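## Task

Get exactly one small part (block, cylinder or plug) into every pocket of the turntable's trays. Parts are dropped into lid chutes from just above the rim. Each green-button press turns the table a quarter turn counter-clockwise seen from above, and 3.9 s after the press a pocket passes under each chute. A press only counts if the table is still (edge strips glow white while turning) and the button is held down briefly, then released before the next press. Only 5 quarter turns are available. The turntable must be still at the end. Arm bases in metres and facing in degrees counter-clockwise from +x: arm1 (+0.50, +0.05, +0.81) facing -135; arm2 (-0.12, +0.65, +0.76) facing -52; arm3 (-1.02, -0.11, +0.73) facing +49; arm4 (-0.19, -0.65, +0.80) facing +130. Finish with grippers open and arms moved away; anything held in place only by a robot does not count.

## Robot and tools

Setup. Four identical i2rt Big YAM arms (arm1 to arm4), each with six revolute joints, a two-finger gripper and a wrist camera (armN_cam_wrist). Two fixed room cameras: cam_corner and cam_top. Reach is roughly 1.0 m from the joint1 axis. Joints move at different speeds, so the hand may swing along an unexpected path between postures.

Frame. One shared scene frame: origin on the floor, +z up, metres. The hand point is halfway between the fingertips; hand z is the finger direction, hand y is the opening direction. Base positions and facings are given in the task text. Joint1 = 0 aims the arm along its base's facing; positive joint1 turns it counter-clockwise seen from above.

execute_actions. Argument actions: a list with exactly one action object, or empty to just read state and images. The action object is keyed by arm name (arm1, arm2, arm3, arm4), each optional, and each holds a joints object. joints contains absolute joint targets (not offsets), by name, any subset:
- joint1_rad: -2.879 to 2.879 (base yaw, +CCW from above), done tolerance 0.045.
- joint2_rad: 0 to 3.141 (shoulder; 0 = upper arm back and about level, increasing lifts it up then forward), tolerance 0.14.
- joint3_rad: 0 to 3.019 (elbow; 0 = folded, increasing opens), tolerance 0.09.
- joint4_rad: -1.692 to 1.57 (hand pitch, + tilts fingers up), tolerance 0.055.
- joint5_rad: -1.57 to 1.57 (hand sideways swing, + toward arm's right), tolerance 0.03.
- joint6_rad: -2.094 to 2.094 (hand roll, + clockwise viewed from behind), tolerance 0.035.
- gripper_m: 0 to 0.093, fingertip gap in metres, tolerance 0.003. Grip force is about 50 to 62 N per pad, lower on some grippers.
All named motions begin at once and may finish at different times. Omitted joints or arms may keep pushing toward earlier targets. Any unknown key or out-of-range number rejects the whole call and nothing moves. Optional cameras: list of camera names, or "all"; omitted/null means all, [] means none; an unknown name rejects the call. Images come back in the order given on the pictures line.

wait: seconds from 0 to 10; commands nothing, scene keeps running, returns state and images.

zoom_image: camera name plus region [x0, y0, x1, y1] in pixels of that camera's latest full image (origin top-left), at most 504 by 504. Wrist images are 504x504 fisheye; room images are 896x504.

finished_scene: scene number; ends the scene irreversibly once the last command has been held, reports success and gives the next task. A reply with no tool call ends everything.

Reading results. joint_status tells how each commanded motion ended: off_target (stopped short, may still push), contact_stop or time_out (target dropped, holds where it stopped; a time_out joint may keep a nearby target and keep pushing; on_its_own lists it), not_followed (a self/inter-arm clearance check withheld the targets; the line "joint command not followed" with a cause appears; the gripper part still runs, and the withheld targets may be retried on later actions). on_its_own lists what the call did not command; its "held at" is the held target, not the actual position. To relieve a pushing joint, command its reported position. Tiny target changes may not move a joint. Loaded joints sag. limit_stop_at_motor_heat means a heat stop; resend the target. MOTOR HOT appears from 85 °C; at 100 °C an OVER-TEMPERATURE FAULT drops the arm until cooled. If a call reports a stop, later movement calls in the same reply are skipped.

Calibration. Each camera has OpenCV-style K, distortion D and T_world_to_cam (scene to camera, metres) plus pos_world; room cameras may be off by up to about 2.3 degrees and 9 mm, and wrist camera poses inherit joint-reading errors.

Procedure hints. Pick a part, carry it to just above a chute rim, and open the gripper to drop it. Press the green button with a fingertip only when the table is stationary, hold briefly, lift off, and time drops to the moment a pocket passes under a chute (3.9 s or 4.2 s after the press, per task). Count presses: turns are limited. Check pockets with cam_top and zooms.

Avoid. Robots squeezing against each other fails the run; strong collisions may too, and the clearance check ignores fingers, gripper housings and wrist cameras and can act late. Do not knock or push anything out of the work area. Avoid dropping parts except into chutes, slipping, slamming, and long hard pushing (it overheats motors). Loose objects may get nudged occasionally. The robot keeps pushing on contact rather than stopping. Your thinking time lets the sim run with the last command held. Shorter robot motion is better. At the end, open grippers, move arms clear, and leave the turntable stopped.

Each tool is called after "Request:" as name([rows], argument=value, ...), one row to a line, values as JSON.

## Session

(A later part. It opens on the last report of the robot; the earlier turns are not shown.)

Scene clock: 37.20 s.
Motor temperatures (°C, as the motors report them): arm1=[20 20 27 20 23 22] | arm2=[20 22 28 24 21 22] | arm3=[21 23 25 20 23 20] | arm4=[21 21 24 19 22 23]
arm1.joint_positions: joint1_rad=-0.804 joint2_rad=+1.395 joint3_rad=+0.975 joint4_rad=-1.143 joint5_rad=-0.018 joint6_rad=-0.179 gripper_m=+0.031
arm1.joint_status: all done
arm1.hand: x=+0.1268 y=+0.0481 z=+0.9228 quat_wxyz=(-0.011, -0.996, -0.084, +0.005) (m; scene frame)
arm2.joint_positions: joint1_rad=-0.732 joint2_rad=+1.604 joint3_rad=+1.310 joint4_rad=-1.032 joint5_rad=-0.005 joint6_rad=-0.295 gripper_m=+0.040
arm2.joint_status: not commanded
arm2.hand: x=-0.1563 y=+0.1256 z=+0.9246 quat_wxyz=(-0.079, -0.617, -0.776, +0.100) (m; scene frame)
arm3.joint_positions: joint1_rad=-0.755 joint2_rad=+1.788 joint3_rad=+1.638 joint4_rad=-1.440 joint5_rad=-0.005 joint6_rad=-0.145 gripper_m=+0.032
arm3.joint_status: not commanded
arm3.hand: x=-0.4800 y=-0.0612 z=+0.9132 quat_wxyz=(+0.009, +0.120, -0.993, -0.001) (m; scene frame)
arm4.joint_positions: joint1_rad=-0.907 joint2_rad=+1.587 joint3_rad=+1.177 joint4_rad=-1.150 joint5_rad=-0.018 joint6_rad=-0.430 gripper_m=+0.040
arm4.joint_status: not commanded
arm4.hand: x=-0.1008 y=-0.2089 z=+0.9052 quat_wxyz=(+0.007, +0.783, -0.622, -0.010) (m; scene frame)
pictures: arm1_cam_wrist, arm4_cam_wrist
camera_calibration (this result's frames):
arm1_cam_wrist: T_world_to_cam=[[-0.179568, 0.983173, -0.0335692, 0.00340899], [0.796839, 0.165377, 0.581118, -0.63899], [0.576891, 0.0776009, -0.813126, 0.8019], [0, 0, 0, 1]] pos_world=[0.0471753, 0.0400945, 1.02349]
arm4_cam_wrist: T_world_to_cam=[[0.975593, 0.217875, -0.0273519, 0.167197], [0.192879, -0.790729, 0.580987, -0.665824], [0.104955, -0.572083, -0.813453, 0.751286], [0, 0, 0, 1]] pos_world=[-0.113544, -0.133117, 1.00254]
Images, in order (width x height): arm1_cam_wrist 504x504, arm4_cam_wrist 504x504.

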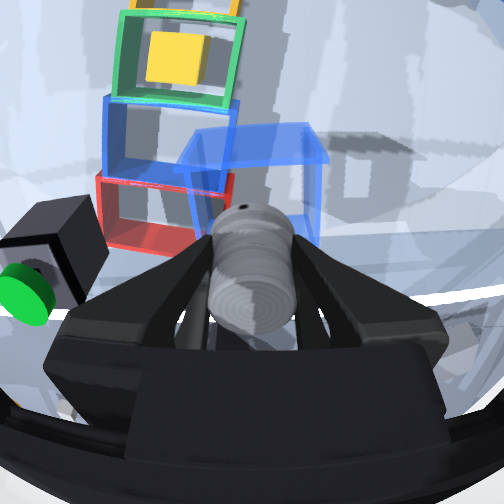

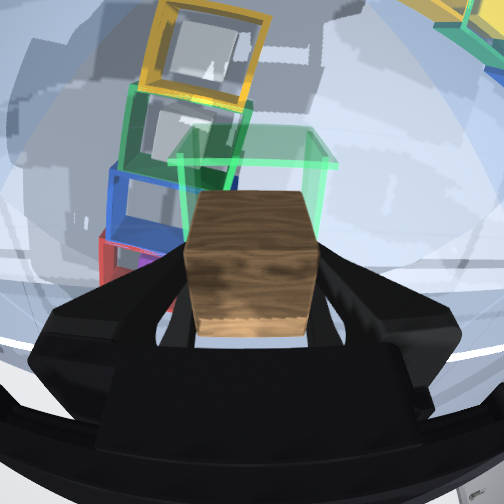

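Request:
wait(seconds=0.88)

Request:
execute_actions([
  {"arm1":{"joints":{"gripper_m":0.05}},"arm2":{"joints":{"gripper_m":0.058}},"arm3":{"joints":{"gripper_m":0.05}}},
], cameras=["arm1_cam_wrist","arm2_cam_wrist","arm3_cam_wrist","arm4_cam_wrist"])

Scene clock: 38.17 s.
Motor temperatures (°C, as the motors report them): arm1=[20 20 27 20 23 22] | arm2=[20 22 28 24 21 22] | arm3=[21 23 25 20 23 20] | arm4=[21 21 24 19 22 23]
arm1.joint_positions: joint1_rad=-0.804 joint2_rad=+1.395 joint3_rad=+0.975 joint4_rad=-1.143 joint5_rad=-0.018 joint6_rad=-0.179 gripper_m=+0.031
arm1.joint_status: all done
arm1.hand: x=+0.1268 y=+0.0481 z=+0.9228 quat_wxyz=(-0.011, -0.996, -0.084, +0.005) (m; scene frame)
arm2.joint_positions: joint1_rad=-0.732 joint2_rad=+1.604 joint3_rad=+1.310 joint4_rad=-1.032 joint5_rad=-0.005 joint6_rad=-0.295 gripper_m=+0.040
arm2.joint_status: not commanded
arm2.hand: x=-0.1563 y=+0.1256 z=+0.9246 quat_wxyz=(-0.079, -0.617, -0.776, +0.100) (m; scene frame)
arm3.joint_positions: joint1_rad=-0.755 joint2_rad=+1.788 joint3_rad=+1.638 joint4_rad=-1.440 joint5_rad=-0.005 joint6_rad=-0.145 gripper_m=+0.032
arm3.joint_status: not commanded
arm3.hand: x=-0.4800 y=-0.0612 z=+0.9132 quat_wxyz=(+0.009, +0.120, -0.993, -0.001) (m; scene frame)
arm4.joint_positions: joint1_rad=-0.907 joint2_rad=+1.587 joint3_rad=+1.177 joint4_rad=-1.150 joint5_rad=-0.018 joint6_rad=-0.430 gripper_m=+0.040
arm4.joint_status: not commanded
arm4.hand: x=-0.1008 y=-0.2089 z=+0.9052 quat_wxyz=(+0.007, +0.783, -0.622, -0.010) (m; scene frame)
wait: 0.90 s; at rest by 0.20 s
pictures: arm1_cam_wrist, arm2_cam_wrist, arm3_cam_wrist, arm4_cam_wrist, cam_corner, cam_top
camera_calibration (this result's frames):
arm1_cam_wrist: T_world_to_cam=[[-0.179568, 0.983173, -0.0335692, 0.00340899], [0.796839, 0.165377, 0.581118, -0.63899], [0.576891, 0.0776009, -0.813126, 0.8019], [0, 0, 0, 1]] pos_world=[0.0471753, 0.0400945, 1.02349]
arm2_cam_wrist: T_world_to_cam=[[-0.970898, -0.230599, 0.0646616, -0.180805], [-0.194265, 0.916199, 0.350487, -0.460898], [-0.140065, 0.327726, -0.934333, 0.927703], [0, 0, 0, 1]] pos_world=[-0.135141, 0.0765484, 1.04001]
arm3_cam_wrist: T_world_to_cam=[[0.22777, -0.973619, 0.0136667, 0.0369633], [-0.78508, -0.175324, 0.594062, -0.924946], [-0.575994, -0.146039, -0.804303, 0.572918], [0, 0, 0, 1]] pos_world=[-0.404578, -0.0425088, 1.00977]
arm4_cam_wrist: T_world_to_cam=[[0.975593, 0.217875, -0.0273519, 0.167197], [0.192879, -0.790729, 0.580987, -0.665824], [0.104955, -0.572083, -0.813453, 0.751286], [0, 0, 0, 1]] pos_world=[-0.113544, -0.133117, 1.00254]
Images, in order (width x height): arm1_cam_wrist 504x504, arm2_cam_wrist 504x504, arm3_cam_wrist 504x504, arm4_cam_wrist 504x504, cam_corner 896x504, cam_top 896x504.

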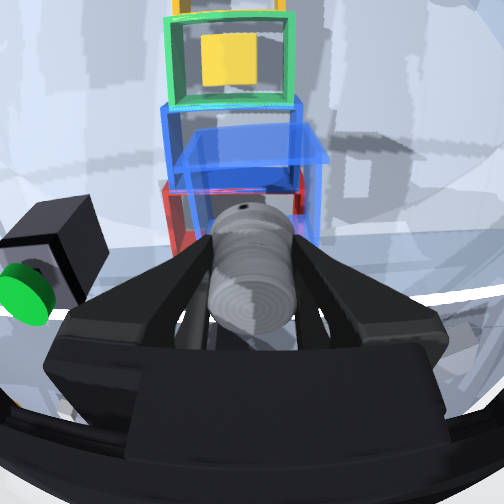

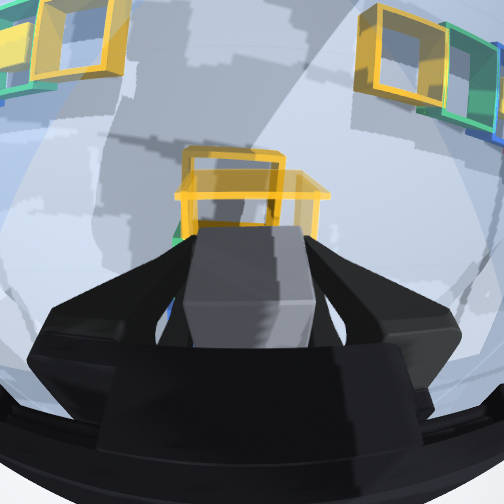

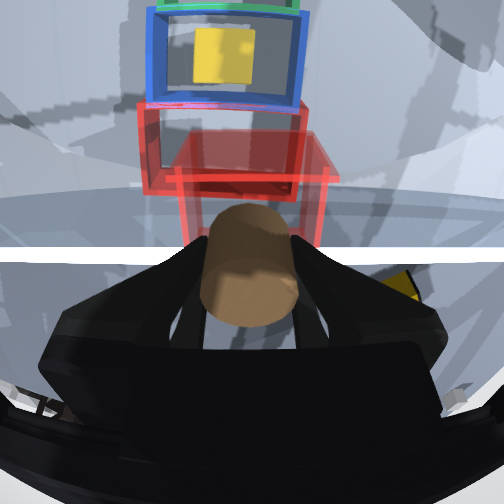

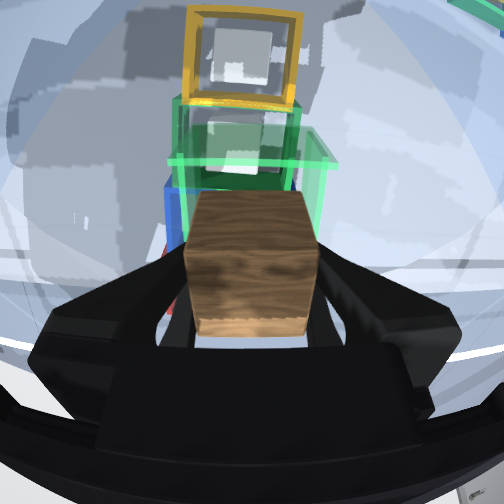

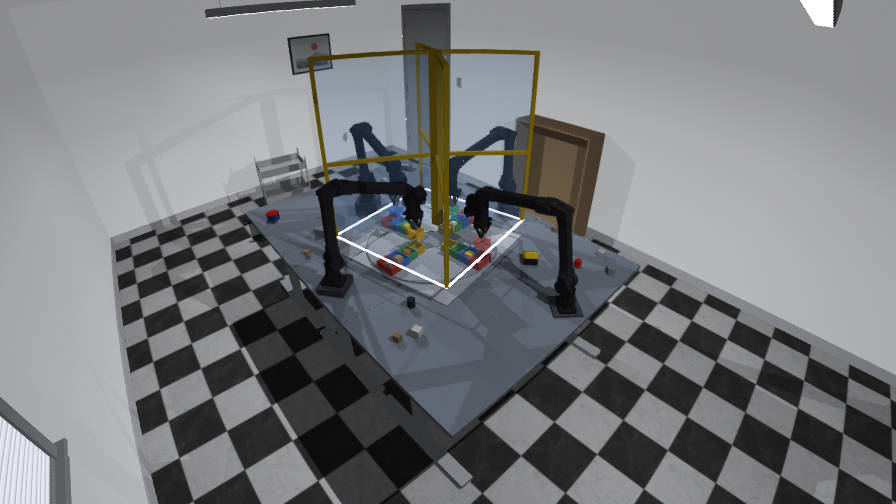

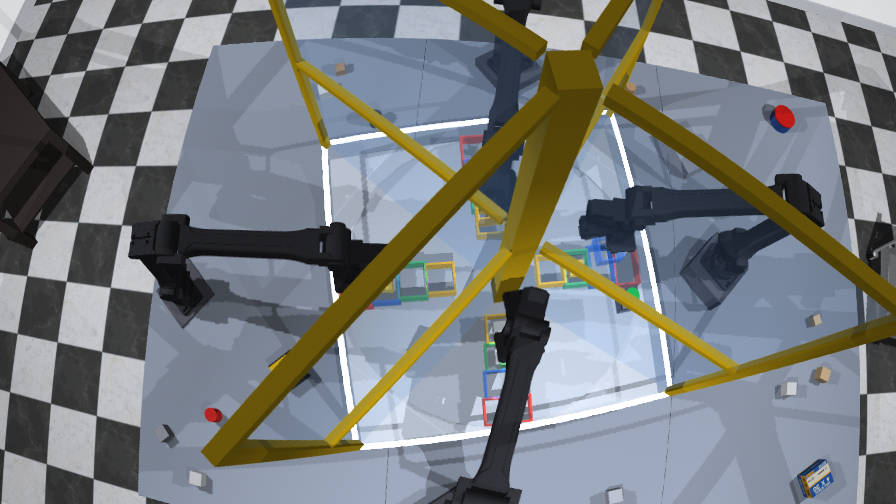

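Scene clock: 38.70 s.
Motor temperatures (°C, as the motors report them): arm1=[20 20 27 20 23 22] | arm2=[20 22 28 24 21 22] | arm3=[21 23 25 20 23 20] | arm4=[21 21 24 19 22 23]
arm1.joint_positions: joint1_rad=-0.804 joint2_rad=+1.395 joint3_rad=+0.975 joint4_rad=-1.143 joint5_rad=-0.018 joint6_rad=-0.179 gripper_m=+0.050
arm1.joint_status: all done
arm1.hand: x=+0.1268 y=+0.0481 z=+0.9228 quat_wxyz=(-0.011, -0.996, -0.084, +0.005) (m; scene frame)
arm2.joint_positions: joint1_rad=-0.732 joint2_rad=+1.604 joint3_rad=+1.310 joint4_rad=-1.031 joint5_rad=-0.005 joint6_rad=-0.295 gripper_m=+0.058
arm2.joint_status: all done
arm2.hand: x=-0.1563 y=+0.1252 z=+0.9247 quat_wxyz=(-0.079, -0.617, -0.776, +0.101) (m; scene frame)
arm3.joint_positions: joint1_rad=-0.755 joint2_rad=+1.788 joint3_rad=+1.638 joint4_rad=-1.440 joint5_rad=-0.005 joint6_rad=-0.145 gripper_m=+0.050
arm3.joint_status: all done
arm3.hand: x=-0.4800 y=-0.0612 z=+0.9132 quat_wxyz=(+0.009, +0.120, -0.993, -0.001) (m; scene frame)
arm4.joint_positions: joint1_rad=-0.907 joint2_rad=+1.587 joint3_rad=+1.177 joint4_rad=-1.150 joint5_rad=-0.018 joint6_rad=-0.430 gripper_m=+0.040
arm4.joint_status: not commanded
arm4.hand: x=-0.1008 y=-0.2089 z=+0.9052 quat_wxyz=(+0.007, +0.783, -0.622, -0.010) (m; scene frame)
pictures: arm1_cam_wrist, arm2_cam_wrist, arm3_cam_wrist, arm4_cam_wrist
camera_calibration (this result's frames):
arm1_cam_wrist: T_world_to_cam=[[-0.179568, 0.983173, -0.0335692, 0.00340899], [0.796839, 0.165377, 0.581118, -0.63899], [0.576891, 0.0776009, -0.813126, 0.8019], [0, 0, 0, 1]] pos_world=[0.0471753, 0.0400945, 1.02349]
arm2_cam_wrist: T_world_to_cam=[[-0.970894, -0.230456, 0.0652234, -0.181484], [-0.194202, 0.916868, 0.348768, -0.459015], [-0.140177, 0.32595, -0.934937, 0.928721], [0, 0, 0, 1]] pos_world=[-0.135158, 0.076315, 1.04022]
arm3_cam_wrist: T_world_to_cam=[[0.22777, -0.973619, 0.0136667, 0.0369633], [-0.78508, -0.175324, 0.594062, -0.924946], [-0.575994, -0.146039, -0.804303, 0.572918], [0, 0, 0, 1]] pos_world=[-0.404578, -0.0425088, 1.00977]
arm4_cam_wrist: T_world_to_cam=[[0.975593, 0.217875, -0.0273519, 0.167197], [0.192879, -0.790729, 0.580987, -0.665824], [0.104955, -0.572083, -0.813453, 0.751286], [0, 0, 0, 1]] pos_world=[-0.113544, -0.133117, 1.00254]
Images, in order (width x height): arm1_cam_wrist 504x504, arm2_cam_wrist 504x504, arm3_cam_wrist 504x504, arm4_cam_wrist 504x504.

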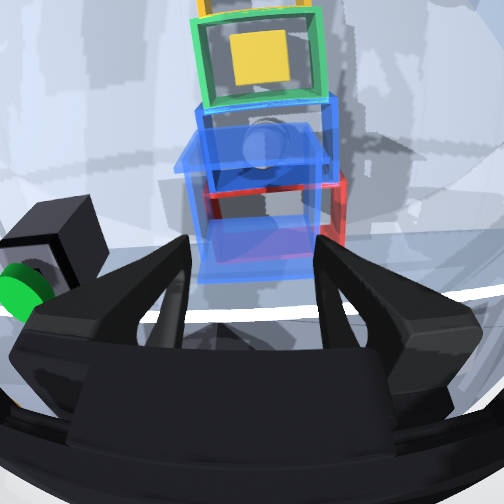

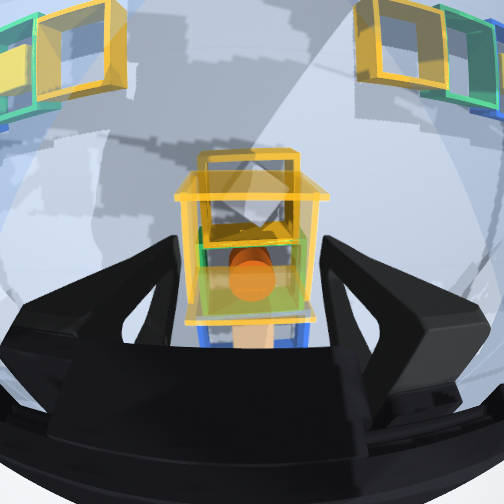

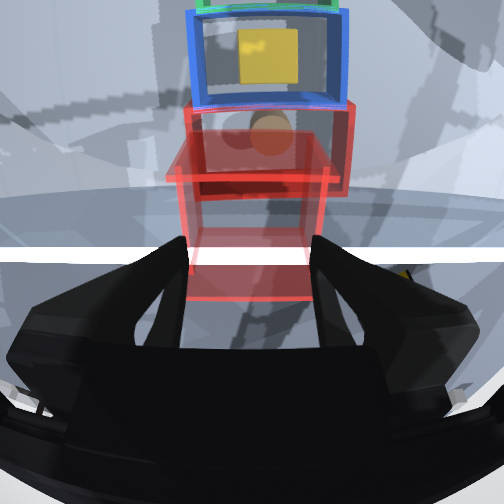

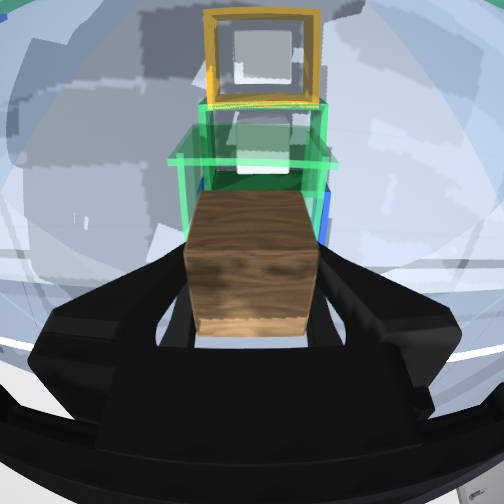

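Request:
execute_actions(actions=[])

Scene clock: 39.53 s.
Motor temperatures (°C, as the motors report them): arm1=[20 20 27 20 23 22] | arm2=[20 22 28 24 21 22] | arm3=[21 23 25 20 23 20] | arm4=[21 21 24 19 22 23]
arm1.joint_positions: joint1_rad=-0.804 joint2_rad=+1.395 joint3_rad=+0.975 joint4_rad=-1.143 joint5_rad=-0.018 joint6_rad=-0.179 gripper_m=+0.050
arm1.joint_status: all done
arm1.hand: x=+0.1268 y=+0.0481 z=+0.9228 quat_wxyz=(-0.011, -0.996, -0.084, +0.005) (m; scene frame)
arm2.joint_positions: joint1_rad=-0.732 joint2_rad=+1.604 joint3_rad=+1.310 joint4_rad=-1.031 joint5_rad=-0.005 joint6_rad=-0.295 gripper_m=+0.058
arm2.joint_status: all done
arm2.hand: x=-0.1563 y=+0.1252 z=+0.9247 quat_wxyz=(-0.079, -0.617, -0.776, +0.101) (m; scene frame)
arm3.joint_positions: joint1_rad=-0.755 joint2_rad=+1.788 joint3_rad=+1.638 joint4_rad=-1.440 joint5_rad=-0.005 joint6_rad=-0.145 gripper_m=+0.050
arm3.joint_status: all done
arm3.hand: x=-0.4800 y=-0.0612 z=+0.9132 quat_wxyz=(+0.009, +0.120, -0.993, -0.001) (m; scene frame)
arm4.joint_positions: joint1_rad=-0.907 joint2_rad=+1.587 joint3_rad=+1.177 joint4_rad=-1.150 joint5_rad=-0.018 joint6_rad=-0.430 gripper_m=+0.040
arm4.joint_status: not commanded
arm4.hand: x=-0.1008 y=-0.2089 z=+0.9052 quat_wxyz=(+0.007, +0.783, -0.622, -0.010) (m; scene frame)
pictures: arm1_cam_wrist, arm2_cam_wrist, arm3_cam_wrist, arm4_cam_wrist, cam_corner, cam_top
camera_calibration (this result's frames):
arm1_cam_wrist: T_world_to_cam=[[-0.179568, 0.983173, -0.0335692, 0.00340899], [0.796839, 0.165377, 0.581118, -0.63899], [0.576891, 0.0776009, -0.813126, 0.8019], [0, 0, 0, 1]] pos_world=[0.0471753, 0.0400945, 1.02349]
arm2_cam_wrist: T_world_to_cam=[[-0.970894, -0.230456, 0.0652234, -0.181484], [-0.194202, 0.916868, 0.348768, -0.459015], [-0.140177, 0.32595, -0.934937, 0.928721], [0, 0, 0, 1]] pos_world=[-0.135158, 0.076315, 1.04022]
arm3_cam_wrist: T_world_to_cam=[[0.22777, -0.973619, 0.0136667, 0.0369633], [-0.78508, -0.175324, 0.594062, -0.924946], [-0.575994, -0.146039, -0.804303, 0.572918], [0, 0, 0, 1]] pos_world=[-0.404578, -0.0425088, 1.00977]
arm4_cam_wrist: T_world_to_cam=[[0.975593, 0.217875, -0.0273519, 0.167197], [0.192879, -0.790729, 0.580987, -0.665824], [0.104955, -0.572083, -0.813453, 0.751286], [0, 0, 0, 1]] pos_world=[-0.113544, -0.133117, 1.00254]
Images, in order (width x height): arm1_cam_wrist 504x504, arm2_cam_wrist 504x504, arm3_cam_wrist 504x504, arm4_cam_wrist 504x504, cam_corner 896x504, cam_top 896x504.

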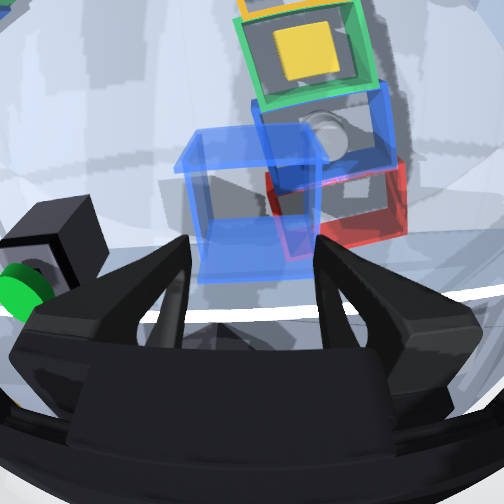

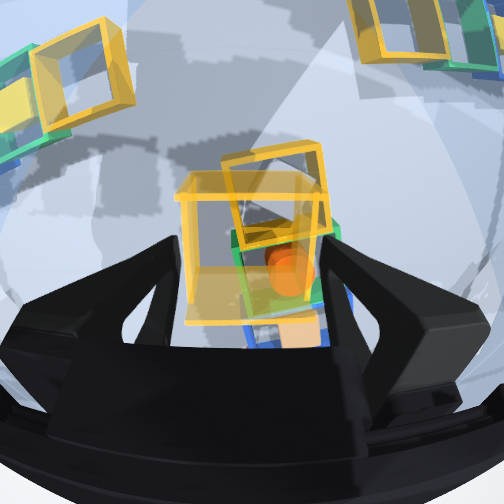

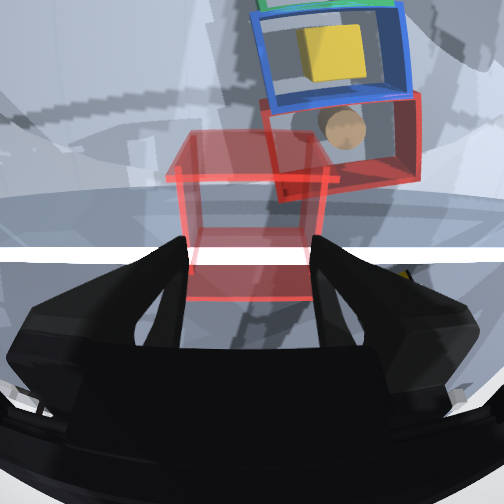

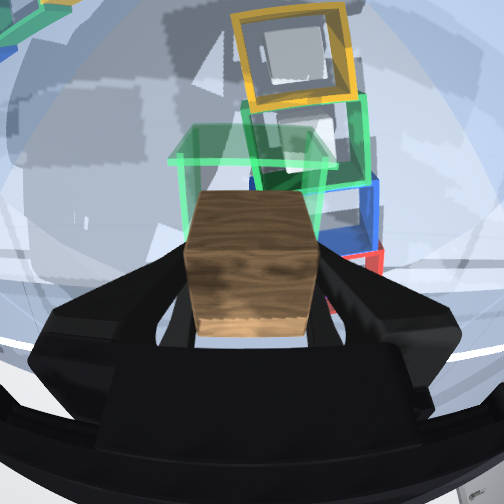

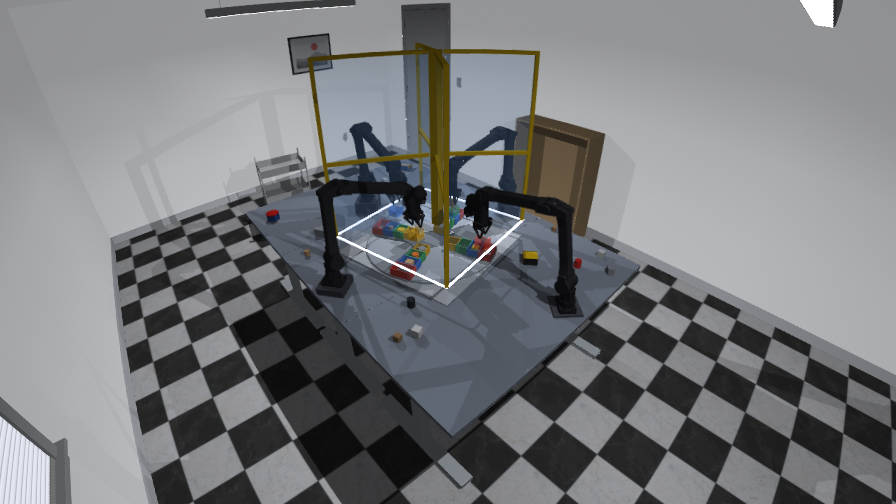

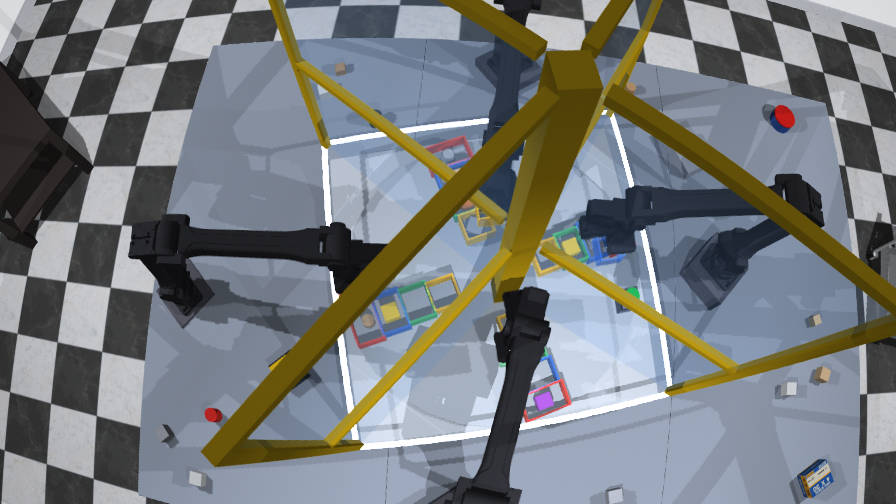

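Request:
execute_actions([
  {"arm1":{"joints":{"joint2_rad":0.995,"joint3_rad":0.93,"joint4_rad":-1.494,"gripper_m":0.08}},"arm2":{"joints":{"joint2_rad":1.288,"joint3_rad":1.23,"joint4_rad":-1.5,"gripper_m":0.08}},"arm3":{"joints":{"joint2_rad":1.208,"joint3_rad":1.24,"joint4_rad":-1.59,"gripper_m":0.08}}},
], cameras=[])

Scene clock: 41.33 s.
Motor temperatures (°C, as the motors report them): arm1=[20 20 27 20 23 22] | arm2=[20 22 28 24 21 22] | arm3=[21 23 25 20 23 20] | arm4=[21 21 24 19 22 23]
arm1.joint_positions: joint1_rad=-0.804 joint2_rad=+0.988 joint3_rad=+0.923 joint4_rad=-1.479 joint5_rad=-0.018 joint6_rad=-0.179 gripper_m=+0.080
arm1.joint_status: all done
arm1.hand: x=+0.2421 y=+0.0473 z=+1.0228 quat_wxyz=(-0.010, -0.996, -0.084, +0.014) (m; scene frame)
arm2.joint_positions: joint1_rad=-0.732 joint2_rad=+1.276 joint3_rad=+1.231 joint4_rad=-1.490 joint5_rad=-0.005 joint6_rad=-0.295 gripper_m=+0.080
arm2.joint_status: all done
arm2.hand: x=-0.1465 y=+0.2864 z=+1.0150 quat_wxyz=(-0.020, -0.622, -0.783, +0.015) (m; scene frame)
arm3.joint_positions: joint1_rad=-0.756 joint2_rad=+1.193 joint3_rad=+1.252 joint4_rad=-1.585 joint5_rad=-0.003 joint6_rad=-0.145 gripper_m=+0.080
arm3.joint_status: all done
arm3.hand: x=-0.6844 y=-0.0811 z=+1.0148 quat_wxyz=(-0.023, +0.120, -0.993, +0.001) (m; scene frame)
arm4.joint_positions: joint1_rad=-0.907 joint2_rad=+1.587 joint3_rad=+1.177 joint4_rad=-1.150 joint5_rad=-0.018 joint6_rad=-0.430 gripper_m=+0.040
arm4.joint_status: not commanded
arm4.hand: x=-0.1008 y=-0.2089 z=+0.9052 quat_wxyz=(+0.007, +0.783, -0.622, -0.010) (m; scene frame)
pictures: none
No camera images: the call's "cameras" was empty. Leave "cameras" out to get every camera's image.

Request:
execute_actions([
  {"arm1":{"joints":{"joint1_rad":1.506}},"arm2":{"joints":{"joint1_rad":-1.681,"joint2_rad":1.579,"joint3_rad":1.179,"joint4_rad":-1.16}},"arm3":{"joints":{"joint1_rad":-2.103,"joint2_rad":1.439,"joint3_rad":1.065,"joint4_rad":-1.185}}},
], cameras=["arm1_cam_wrist","arm2_cam_wrist","arm3_cam_wrist","cam_top"])

Scene clock: 44.07 s.
Motor temperatures (°C, as the motors report them): arm1=[20 20 27 20 23 22] | arm2=[20 22 28 23 21 22] | arm3=[21 23 25 20 23 20] | arm4=[21 22 24 19 22 23]
arm1.joint_positions: joint1_rad=+1.502 joint2_rad=+0.991 joint3_rad=+0.923 joint4_rad=-1.479 joint5_rad=-0.018 joint6_rad=-0.179 gripper_m=+0.080
arm1.joint_status: all done
arm1.hand: x=+0.6728 y=-0.1447 z=+1.0229 quat_wxyz=(-0.015, -0.328, -0.945, +0.000) (m; scene frame)
arm2.joint_positions: joint1_rad=-1.686 joint2_rad=+1.594 joint3_rad=+1.187 joint4_rad=-1.166 joint5_rad=-0.003 joint6_rad=-0.297 gripper_m=+0.080
arm2.joint_status: all done
arm2.hand: x=-0.5035 y=+0.4166 z=+0.8709 quat_wxyz=(-0.008, -0.912, -0.411, -0.004) (m; scene frame)
arm3.joint_positions: joint1_rad=-2.108 joint2_rad=+1.448 joint3_rad=+1.062 joint4_rad=-1.187 joint5_rad=-0.005 joint6_rad=-0.147 gripper_m=+0.080
arm3.joint_status: all done
arm3.hand: x=-0.8976 y=-0.4904 z=+0.8564 quat_wxyz=(-0.002, -0.527, -0.850, -0.001) (m; scene frame)
arm4.joint_positions: joint1_rad=-0.907 joint2_rad=+1.587 joint3_rad=+1.177 joint4_rad=-1.150 joint5_rad=-0.018 joint6_rad=-0.430 gripper_m=+0.040
arm4.joint_status: not commanded
arm4.hand: x=-0.1008 y=-0.2089 z=+0.9052 quat_wxyz=(+0.007, +0.783, -0.622, -0.010) (m; scene frame)
pictures: arm1_cam_wrist, arm2_cam_wrist, arm3_cam_wrist, cam_top
camera_calibration (this result's frames):
arm1_cam_wrist: T_world_to_cam=[[-0.608877, -0.792946, -0.0225051, 0.314888], [-0.661077, 0.49153, 0.5669, -0.0577037], [-0.438459, 0.36005, -0.823479, 1.31785], [0, 0, 0, 1]] pos_world=[0.731406, -0.196441, 1.12502]
arm2_cam_wrist: T_world_to_cam=[[-0.758318, 0.6517, -0.0155185, -0.637993], [0.528909, 0.629006, 0.569743, -0.483365], [0.381063, 0.423839, -0.821676, 0.85778], [0, 0, 0, 1]] pos_world=[-0.555013, 0.356259, 0.97031]
arm3_cam_wrist: T_world_to_cam=[[-0.90056, -0.434533, 0.0131413, -1.03297], [-0.347813, 0.738311, 0.577861, -0.439858], [-0.260802, 0.515828, -0.816029, 0.841548], [0, 0, 0, 1]] pos_world=[-0.863758, -0.558199, 0.954479]
Images, in order (width x height): arm1_cam_wrist 504x504, arm2_cam_wrist 504x504, arm3_cam_wrist 504x504, cam_top 896x504.

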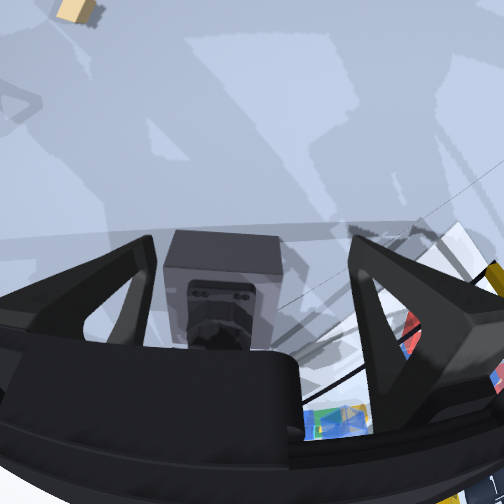

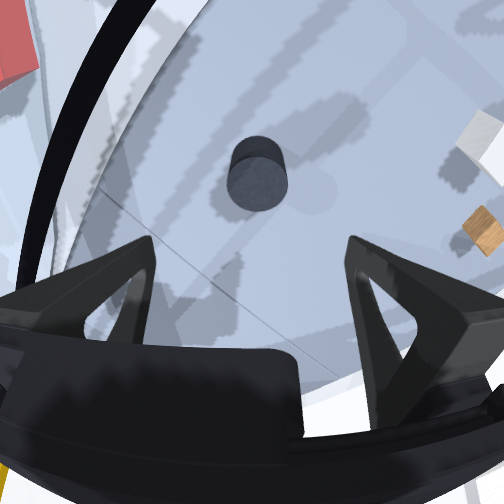

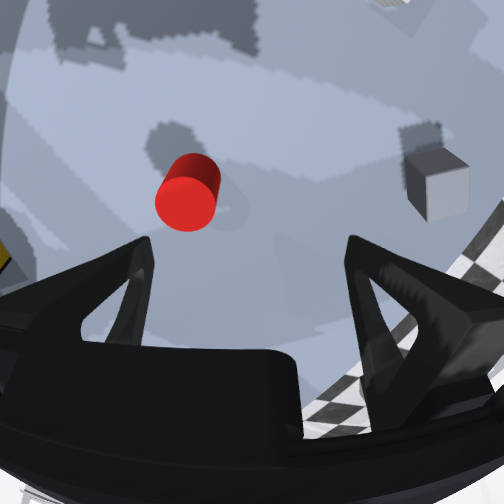

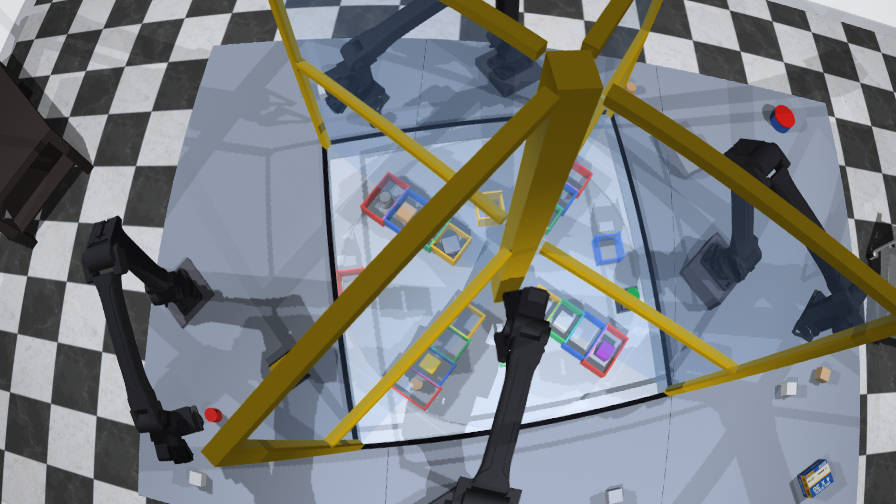

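Request:
execute_actions([
  {"arm1":{"joints":{"joint2_rad":1.80,"joint3_rad":1.285,"joint4_rad":-0.985}},"arm2":{"joints":{"joint1_rad":-1.70,"joint2_rad":1.655,"joint3_rad":1.055,"joint4_rad":-0.962}},"arm3":{"joints":{"joint1_rad":-2.008,"joint2_rad":1.45,"joint3_rad":0.90,"joint4_rad":-1.015}}},
], cameras=["arm1_cam_wrist","arm2_cam_wrist","arm3_cam_wrist"])

Scene clock: 46.60 s.
Motor temperatures (°C, as the motors report them): arm1=[20 20 27 20 23 22] | arm2=[20 22 28 23 21 22] | arm3=[21 23 25 20 23 20] | arm4=[21 22 24 19 22 23]
arm1.joint_positions: joint1_rad=+1.502 joint2_rad=+1.824 joint3_rad=+1.259 joint4_rad=-1.003 joint5_rad=-0.018 joint6_rad=-0.179 gripper_m=+0.080
arm1.joint_status: all done
arm1.hand: x=+0.8369 y=-0.3312 z=+0.8407 quat_wxyz=(-0.007, -0.328, -0.945, -0.005) (m; scene frame)
arm2.joint_positions: joint1_rad=-1.693 joint2_rad=+1.654 joint3_rad=+1.057 joint4_rad=-0.973 joint5_rad=-0.003 joint6_rad=-0.297 gripper_m=+0.080
arm2.joint_status: all done
arm2.hand: x=-0.4947 y=+0.4247 z=+0.8020 quat_wxyz=(-0.009, -0.913, -0.407, -0.002) (m; scene frame)
arm3.joint_positions: joint1_rad=-2.001 joint2_rad=+1.447 joint3_rad=+0.900 joint4_rad=-1.025 joint5_rad=-0.005 joint6_rad=-0.147 gripper_m=+0.080
arm3.joint_status: all done
arm3.hand: x=-0.8694 y=-0.4499 z=+0.8012 quat_wxyz=(-0.002, -0.481, -0.877, -0.001) (m; scene frame)
arm4.joint_positions: joint1_rad=-0.907 joint2_rad=+1.587 joint3_rad=+1.177 joint4_rad=-1.150 joint5_rad=-0.018 joint6_rad=-0.430 gripper_m=+0.040
arm4.joint_status: not commanded
arm4.hand: x=-0.1008 y=-0.2089 z=+0.9052 quat_wxyz=(+0.007, +0.783, -0.622, -0.010) (m; scene frame)
pictures: arm1_cam_wrist, arm2_cam_wrist, arm3_cam_wrist
camera_calibration (this result's frames):
arm1_cam_wrist: T_world_to_cam=[[-0.609248, -0.792542, -0.0263625, 0.266524], [-0.653352, 0.482854, 0.583081, 0.222792], [-0.449386, 0.372464, -0.811987, 1.31054], [0, 0, 0, 1]] pos_world=[0.896878, -0.384472, 0.941258]
arm2_cam_wrist: T_world_to_cam=[[-0.753335, 0.657478, -0.0144833, -0.638532], [0.535347, 0.625892, 0.567154, -0.44724], [0.381956, 0.419503, -0.823485, 0.798073], [0, 0, 0, 1]] pos_world=[-0.546428, 0.36495, 0.901607]
arm3_cam_wrist: T_world_to_cam=[[-0.849099, -0.528063, 0.0134702, -0.986855], [-0.424369, 0.697105, 0.577889, -0.513188], [-0.314552, 0.484969, -0.816004, 0.722314], [0, 0, 0, 1]] pos_world=[-0.828513, -0.513675, 0.89927]
Images, in order (width x height): arm1_cam_wrist 504x504, arm2_cam_wrist 504x504, arm3_cam_wrist 504x504.

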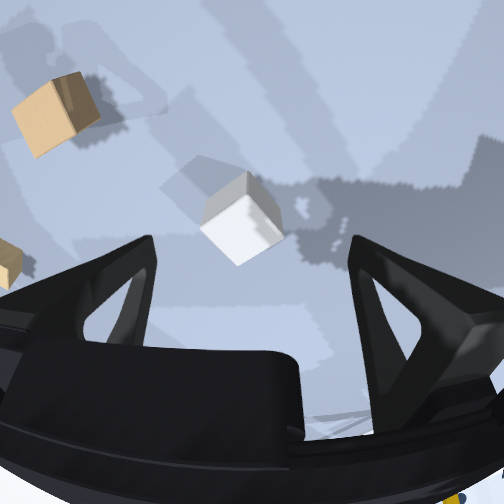

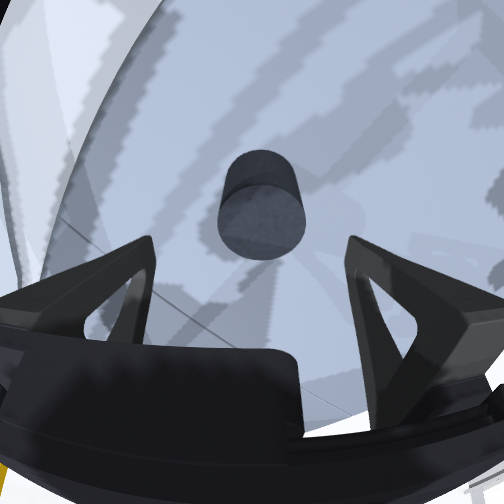

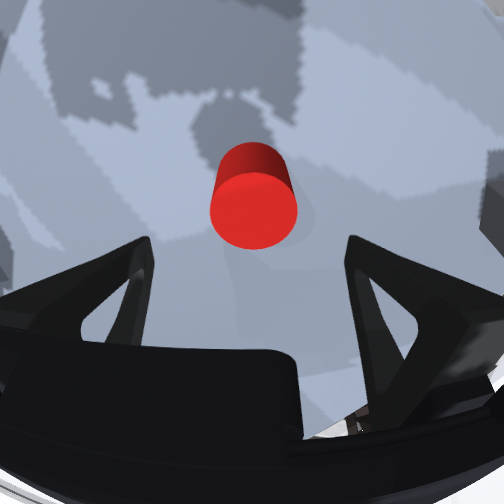

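Request:
execute_actions([
  {"arm1":{"joints":{"joint1_rad":1.495,"joint2_rad":1.835,"joint3_rad":1.095,"joint4_rad":-0.805,"joint6_rad":-0.89}},"arm2":{"joints":{"joint2_rad":1.761,"joint3_rad":1.015,"joint4_rad":-0.815,"gripper_m":0.065}},"arm3":{"joints":{"joint2_rad":1.555,"joint3_rad":0.835,"joint4_rad":-0.838,"gripper_m":0.065}}},
], cameras=["arm1_cam_wrist","arm2_cam_wrist","arm3_cam_wrist"])

Scene clock: 49.20 s.
Motor temperatures (°C, as the motors report them): arm1=[20 20 27 20 23 22] | arm2=[20 23 28 23 21 22] | arm3=[21 23 25 20 23 20] | arm4=[21 22 24 19 22 23]
arm1.joint_positions: joint1_rad=+1.502 joint2_rad=+1.840 joint3_rad=+1.087 joint4_rad=-0.823 joint5_rad=-0.018 joint6_rad=-0.876 gripper_m=+0.080
arm1.joint_status: all done
arm1.hand: x=+0.8102 y=-0.3013 z=+0.7814 quat_wxyz=(-0.005, +0.015, -1.000, -0.005) (m; scene frame)
arm2.joint_positions: joint1_rad=-1.693 joint2_rad=+1.760 joint3_rad=+1.020 joint4_rad=-0.827 joint5_rad=-0.003 joint6_rad=-0.297 gripper_m=+0.065
arm2.joint_status: all done
arm2.hand: x=-0.4992 y=+0.4211 z=+0.7466 quat_wxyz=(-0.009, -0.913, -0.407, +0.000) (m; scene frame)
arm3.joint_positions: joint1_rad=-2.001 joint2_rad=+1.554 joint3_rad=+0.838 joint4_rad=-0.847 joint5_rad=-0.005 joint6_rad=-0.147 gripper_m=+0.065
arm3.joint_status: all done
arm3.hand: x=-0.8674 y=-0.4544 z=+0.7447 quat_wxyz=(-0.006, -0.481, -0.877, +0.001) (m; scene frame)
arm4.joint_positions: joint1_rad=-0.907 joint2_rad=+1.587 joint3_rad=+1.177 joint4_rad=-1.150 joint5_rad=-0.018 joint6_rad=-0.430 gripper_m=+0.040
arm4.joint_status: not commanded
arm4.hand: x=-0.1008 y=-0.2089 z=+0.9052 quat_wxyz=(+0.007, +0.783, -0.622, -0.010) (m; scene frame)
pictures: arm1_cam_wrist, arm2_cam_wrist, arm3_cam_wrist
camera_calibration (this result's frames):
arm1_cam_wrist: T_world_to_cam=[[0.0422419, -0.998836, -0.0232902, -0.319953], [-0.811666, -0.0479006, 0.582154, 0.194563], [-0.582592, -0.00568742, -0.812745, 1.23382], [0, 0, 0, 1]] pos_world=[0.89025, -0.303244, 0.882065]
arm2_cam_wrist: T_world_to_cam=[[-0.753344, 0.65749, -0.0134338, -0.641124], [0.537041, 0.626868, 0.564467, -0.408737], [0.379553, 0.418023, -0.825346, 0.756572], [0, 0, 0, 1]] pos_world=[-0.550637, 0.361492, 0.84654]
arm3_cam_wrist: T_world_to_cam=[[-0.849146, -0.527956, 0.0146084, -0.987606], [-0.426336, 0.701506, 0.571075, -0.471165], [-0.31175, 0.478698, -0.820768, 0.682109], [0, 0, 0, 1]] pos_world=[-0.826849, -0.517411, 0.843351]
Images, in order (width x height): arm1_cam_wrist 504x504, arm2_cam_wrist 504x504, arm3_cam_wrist 504x504.

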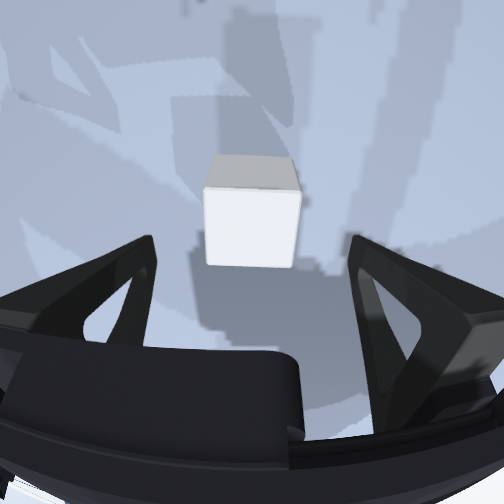

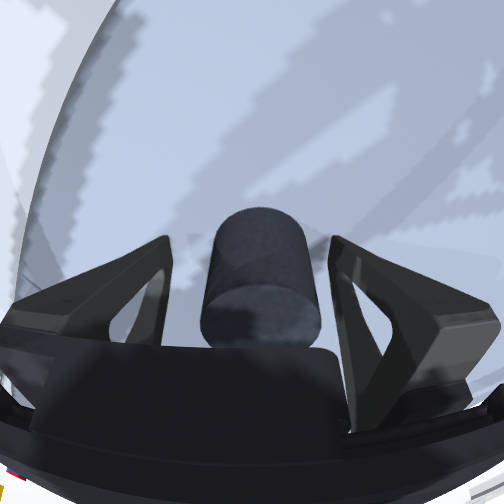

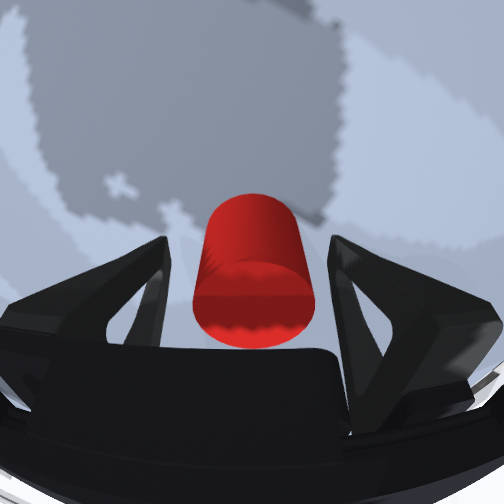

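Request:
execute_actions([
  {"arm1":{"joints":{"joint2_rad":1.924,"joint4_rad":-0.722,"gripper_m":0.062}},"arm2":{"joints":{"gripper_m":0.026}},"arm3":{"joints":{"gripper_m":0.026}}},
], cameras=["arm1_cam_wrist"])

Scene clock: 50.63 s.
Motor temperatures (°C, as the motors report them): arm1=[20 20 27 20 23 22] | arm2=[20 23 27 23 21 22] | arm3=[21 23 25 20 23 20] | arm4=[21 22 24 19 22 23]
arm1.joint_positions: joint1_rad=+1.502 joint2_rad=+1.934 joint3_rad=+1.087 joint4_rad=-0.740 joint5_rad=-0.018 joint6_rad=-0.877 gripper_m=+0.062
arm1.joint_status: all done
arm1.hand: x=+0.8124 y=-0.3039 z=+0.7390 quat_wxyz=(-0.002, +0.015, -1.000, -0.010) (m; scene frame)
arm2.joint_positions: joint1_rad=-1.693 joint2_rad=+1.760 joint3_rad=+1.020 joint4_rad=-0.827 joint5_rad=-0.003 joint6_rad=-0.297 gripper_m=+0.039
arm2.joint_status: gripper_m off_target (ended at +0.039, target +0.026)
arm2.hand: x=-0.4992 y=+0.4211 z=+0.7466 quat_wxyz=(-0.009, -0.913, -0.407, +0.000) (m; scene frame)
arm3.joint_positions: joint1_rad=-2.001 joint2_rad=+1.554 joint3_rad=+0.838 joint4_rad=-0.847 joint5_rad=-0.005 joint6_rad=-0.147 gripper_m=+0.039
arm3.joint_status: gripper_m off_target (ended at +0.039, target +0.026)
arm3.hand: x=-0.8673 y=-0.4543 z=+0.7447 quat_wxyz=(-0.006, -0.481, -0.877, +0.001) (m; scene frame)
arm4.joint_positions: joint1_rad=-0.907 joint2_rad=+1.587 joint3_rad=+1.177 joint4_rad=-1.150 joint5_rad=-0.018 joint6_rad=-0.430 gripper_m=+0.040
arm4.joint_status: not commanded
arm4.hand: x=-0.1008 y=-0.2089 z=+0.9052 quat_wxyz=(+0.007, +0.783, -0.622, -0.010) (m; scene frame)
pictures: arm1_cam_wrist
camera_calibration (this result's frames):
arm1_cam_wrist: T_world_to_cam=[[0.0427627, -0.998567, -0.0321718, -0.317481], [-0.807203, -0.0535068, 0.587844, 0.211361], [-0.588723, 0.000831347, -0.808334, 1.20435], [0, 0, 0, 1]] pos_world=[0.893218, -0.306718, 0.839058]
Images, in order (width x height): arm1_cam_wrist 504x504.

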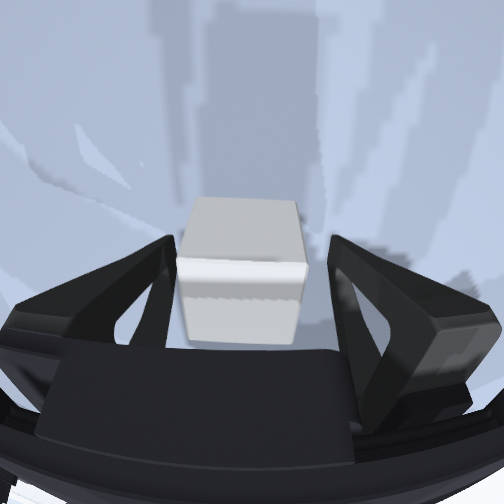

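Request:
execute_actions([
  {"arm1":{"joints":{"gripper_m":0.026}},"arm2":{"joints":{"joint2_rad":1.45,"joint3_rad":1.10,"joint4_rad":-1.2}},"arm3":{"joints":{"joint2_rad":1.25,"joint3_rad":0.95,"joint4_rad":-1.2}}},
], cameras=[])

Request:
execute_actions([
  {"arm1":{"joints":{"joint2_rad":0.995,"joint3_rad":0.93,"joint4_rad":-1.494,"joint6_rad":-0.168}},"arm2":{"joints":{"joint2_rad":1.288,"joint3_rad":1.30,"joint4_rad":-1.5}},"arm3":{"joints":{"joint1_rad":-0.755,"joint2_rad":1.208,"joint3_rad":1.28,"joint4_rad":-1.59}}},
], cameras=["arm1_cam_wrist","arm2_cam_wrist","arm3_cam_wrist"])

Scene clock: 52.03 s.
Motor temperatures (°C, as the motors report them): arm1=[20 20 27 20 23 22] | arm2=[20 23 28 23 21 22] | arm3=[21 23 25 20 23 20] | arm4=[21 22 24 19 22 23]
arm1.joint_positions: joint1_rad=+1.502 joint2_rad=+1.934 joint3_rad=+1.087 joint4_rad=-0.739 joint5_rad=-0.018 joint6_rad=-0.877 gripper_m=+0.040
arm1.joint_status: gripper_m off_target (ended at +0.040, target +0.026)
arm1.hand: x=+0.8125 y=-0.3040 z=+0.7390 quat_wxyz=(-0.002, +0.015, -1.000, -0.009) (m; scene frame)
arm2.joint_positions: joint1_rad=-1.693 joint2_rad=+1.434 joint3_rad=+1.069 joint4_rad=-1.189 joint5_rad=-0.003 joint6_rad=-0.297 gripper_m=+0.039
arm2.joint_status: all done
arm2.hand: x=-0.4625 y=+0.4457 z=+0.8933 quat_wxyz=(-0.010, -0.913, -0.407, +0.006) (m; scene frame)
arm3.joint_positions: joint1_rad=-2.001 joint2_rad=+1.234 joint3_rad=+0.922 joint4_rad=-1.191 joint5_rad=-0.005 joint6_rad=-0.147 gripper_m=+0.039
arm3.joint_status: all done
arm3.hand: x=-0.8807 y=-0.4243 z=+0.8787 quat_wxyz=(-0.029, -0.481, -0.876, +0.019) (m; scene frame)
arm4.joint_positions: joint1_rad=-0.907 joint2_rad=+1.587 joint3_rad=+1.177 joint4_rad=-1.150 joint5_rad=-0.018 joint6_rad=-0.430 gripper_m=+0.040
arm4.joint_status: not commanded
arm4.hand: x=-0.1008 y=-0.2089 z=+0.9052 quat_wxyz=(+0.007, +0.783, -0.622, -0.010) (m; scene frame)
pictures: none
No camera images: the call's "cameras" was empty. Leave "cameras" out to get every camera's image.

Scene clock: 53.73 s.
Motor temperatures (°C, as the motors report them): arm1=[20 20 27 20 23 22] | arm2=[20 22 28 23 21 22] | arm3=[21 23 26 20 23 20] | arm4=[21 22 24 19 22 23]
arm1.joint_positions: joint1_rad=+1.502 joint2_rad=+0.997 joint3_rad=+0.919 joint4_rad=-1.479 joint5_rad=-0.018 joint6_rad=-0.182 gripper_m=+0.040
arm1.joint_status: all done
arm1.hand: x=+0.6723 y=-0.1442 z=+1.0199 quat_wxyz=(-0.011, -0.326, -0.945, -0.002) (m; scene frame)
arm2.joint_positions: joint1_rad=-1.693 joint2_rad=+1.276 joint3_rad=+1.276 joint4_rad=-1.490 joint5_rad=-0.003 joint6_rad=-0.297 gripper_m=+0.039
arm2.joint_status: all done
arm2.hand: x=-0.4468 y=+0.4574 z=+1.0281 quat_wxyz=(-0.014, -0.913, -0.407, +0.038) (m; scene frame)
arm3.joint_positions: joint1_rad=-0.753 joint2_rad=+1.208 joint3_rad=+1.248 joint4_rad=-1.581 joint5_rad=-0.006 joint6_rad=-0.147 gripper_m=+0.039
arm3.joint_status: all done
arm3.hand: x=-0.6822 y=-0.0792 z=+1.0084 quat_wxyz=(-0.015, +0.122, -0.992, -0.001) (m; scene frame)
arm4.joint_positions: joint1_rad=-0.907 joint2_rad=+1.587 joint3_rad=+1.177 joint4_rad=-1.150 joint5_rad=-0.018 joint6_rad=-0.430 gripper_m=+0.040
arm4.joint_status: not commanded
arm4.hand: x=-0.1008 y=-0.2089 z=+0.9052 quat_wxyz=(+0.007, +0.783, -0.622, -0.010) (m; scene frame)
pictures: arm1_cam_wrist, arm2_cam_wrist, arm3_cam_wrist
camera_calibration (this result's frames):
arm1_cam_wrist: T_world_to_cam=[[-0.606335, -0.794835, -0.024405, 0.314917], [-0.658832, 0.484926, 0.575142, -0.0675084], [-0.445308, 0.364807, -0.81769, 1.31436], [0, 0, 0, 1]] pos_world=[0.731764, -0.196445, 1.12125]
arm2_cam_wrist: T_world_to_cam=[[-0.752727, 0.658255, 0.0100977, -0.646015], [0.572964, 0.647487, 0.502466, -0.548116], [0.324213, 0.384006, -0.864538, 0.98497], [0, 0, 0, 1]] pos_world=[-0.491562, 0.401907, 1.13348]
arm3_cam_wrist: T_world_to_cam=[[0.231573, -0.972623, 0.0194491, 0.0610184], [-0.811893, -0.182213, 0.554642, -1.12247], [-0.535914, -0.144231, -0.831862, 0.585675], [0, 0, 0, 1]] pos_world=[-0.611583, -0.0607085, 1.10858]
Images, in order (width x height): arm1_cam_wrist 504x504, arm2_cam_wrist 504x504, arm3_cam_wrist 504x504.

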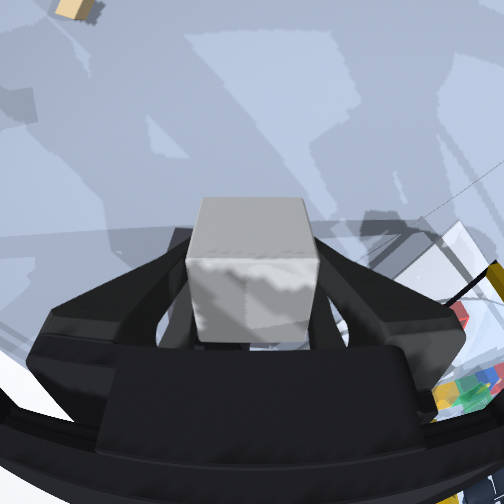

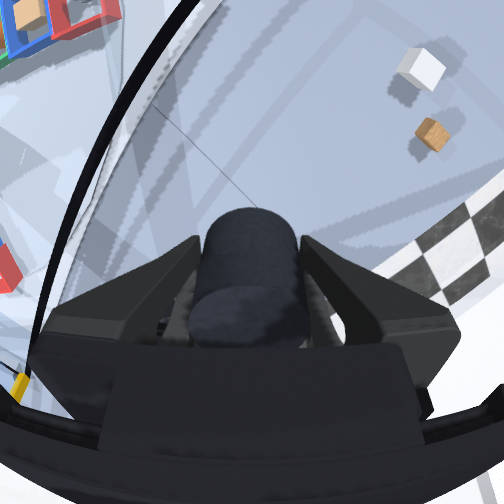

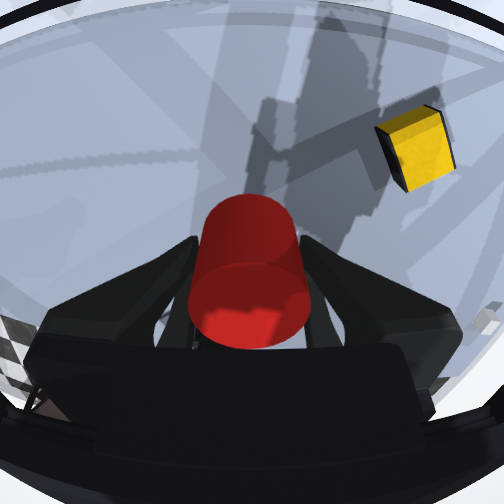

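Request:
execute_actions([
  {"arm1":{"joints":{"joint1_rad":-0.425,"joint3_rad":1.0}},"arm2":{"joints":{"joint1_rad":-0.736,"joint3_rad":1.365}},"arm3":{"joints":{"joint1_rad":-0.766,"joint2_rad":1.75,"joint3_rad":1.78,"joint4_rad":-1.56}}},
], cameras=[])

Scene clock: 56.33 s.
Motor temperatures (°C, as the motors report them): arm1=[20 20 28 20 23 22] | arm2=[20 22 29 23 21 22] | arm3=[21 23 26 20 23 20] | arm4=[21 22 24 19 22 23]
arm1.joint_positions: joint1_rad=-0.421 joint2_rad=+0.997 joint3_rad=+0.932 joint4_rad=-1.479 joint5_rad=-0.017 joint6_rad=-0.180 gripper_m=+0.039
arm1.joint_status: all done
arm1.hand: x=+0.2577 y=-0.0499 z=+1.0244 quat_wxyz=(-0.012, -0.962, -0.272, +0.013) (m; scene frame)
arm2.joint_positions: joint1_rad=-0.733 joint2_rad=+1.279 joint3_rad=+1.312 joint4_rad=-1.491 joint5_rad=-0.004 joint6_rad=-0.297 gripper_m=+0.039
arm2.joint_status: all done
arm2.hand: x=-0.1490 y=+0.2666 z=+1.0468 quat_wxyz=(-0.041, -0.621, -0.782, +0.047) (m; scene frame)
arm3.joint_positions: joint1_rad=-0.760 joint2_rad=+1.751 joint3_rad=+1.726 joint4_rad=-1.562 joint5_rad=-0.006 joint6_rad=-0.147 gripper_m=+0.039
arm3.joint_status: all done
arm3.hand: x=-0.4881 y=-0.0639 z=+0.9658 quat_wxyz=(+0.008, +0.119, -0.993, -0.002) (m; scene frame)
arm4.joint_positions: joint1_rad=-0.907 joint2_rad=+1.587 joint3_rad=+1.177 joint4_rad=-1.150 joint5_rad=-0.018 joint6_rad=-0.430 gripper_m=+0.040
arm4.joint_status: not commanded
arm4.hand: x=-0.1008 y=-0.2089 z=+0.9052 quat_wxyz=(+0.007, +0.783, -0.622, -0.010) (m; scene frame)
pictures: none
No camera images: the call's "cameras" was empty. Leave "cameras" out to get every camera's image.


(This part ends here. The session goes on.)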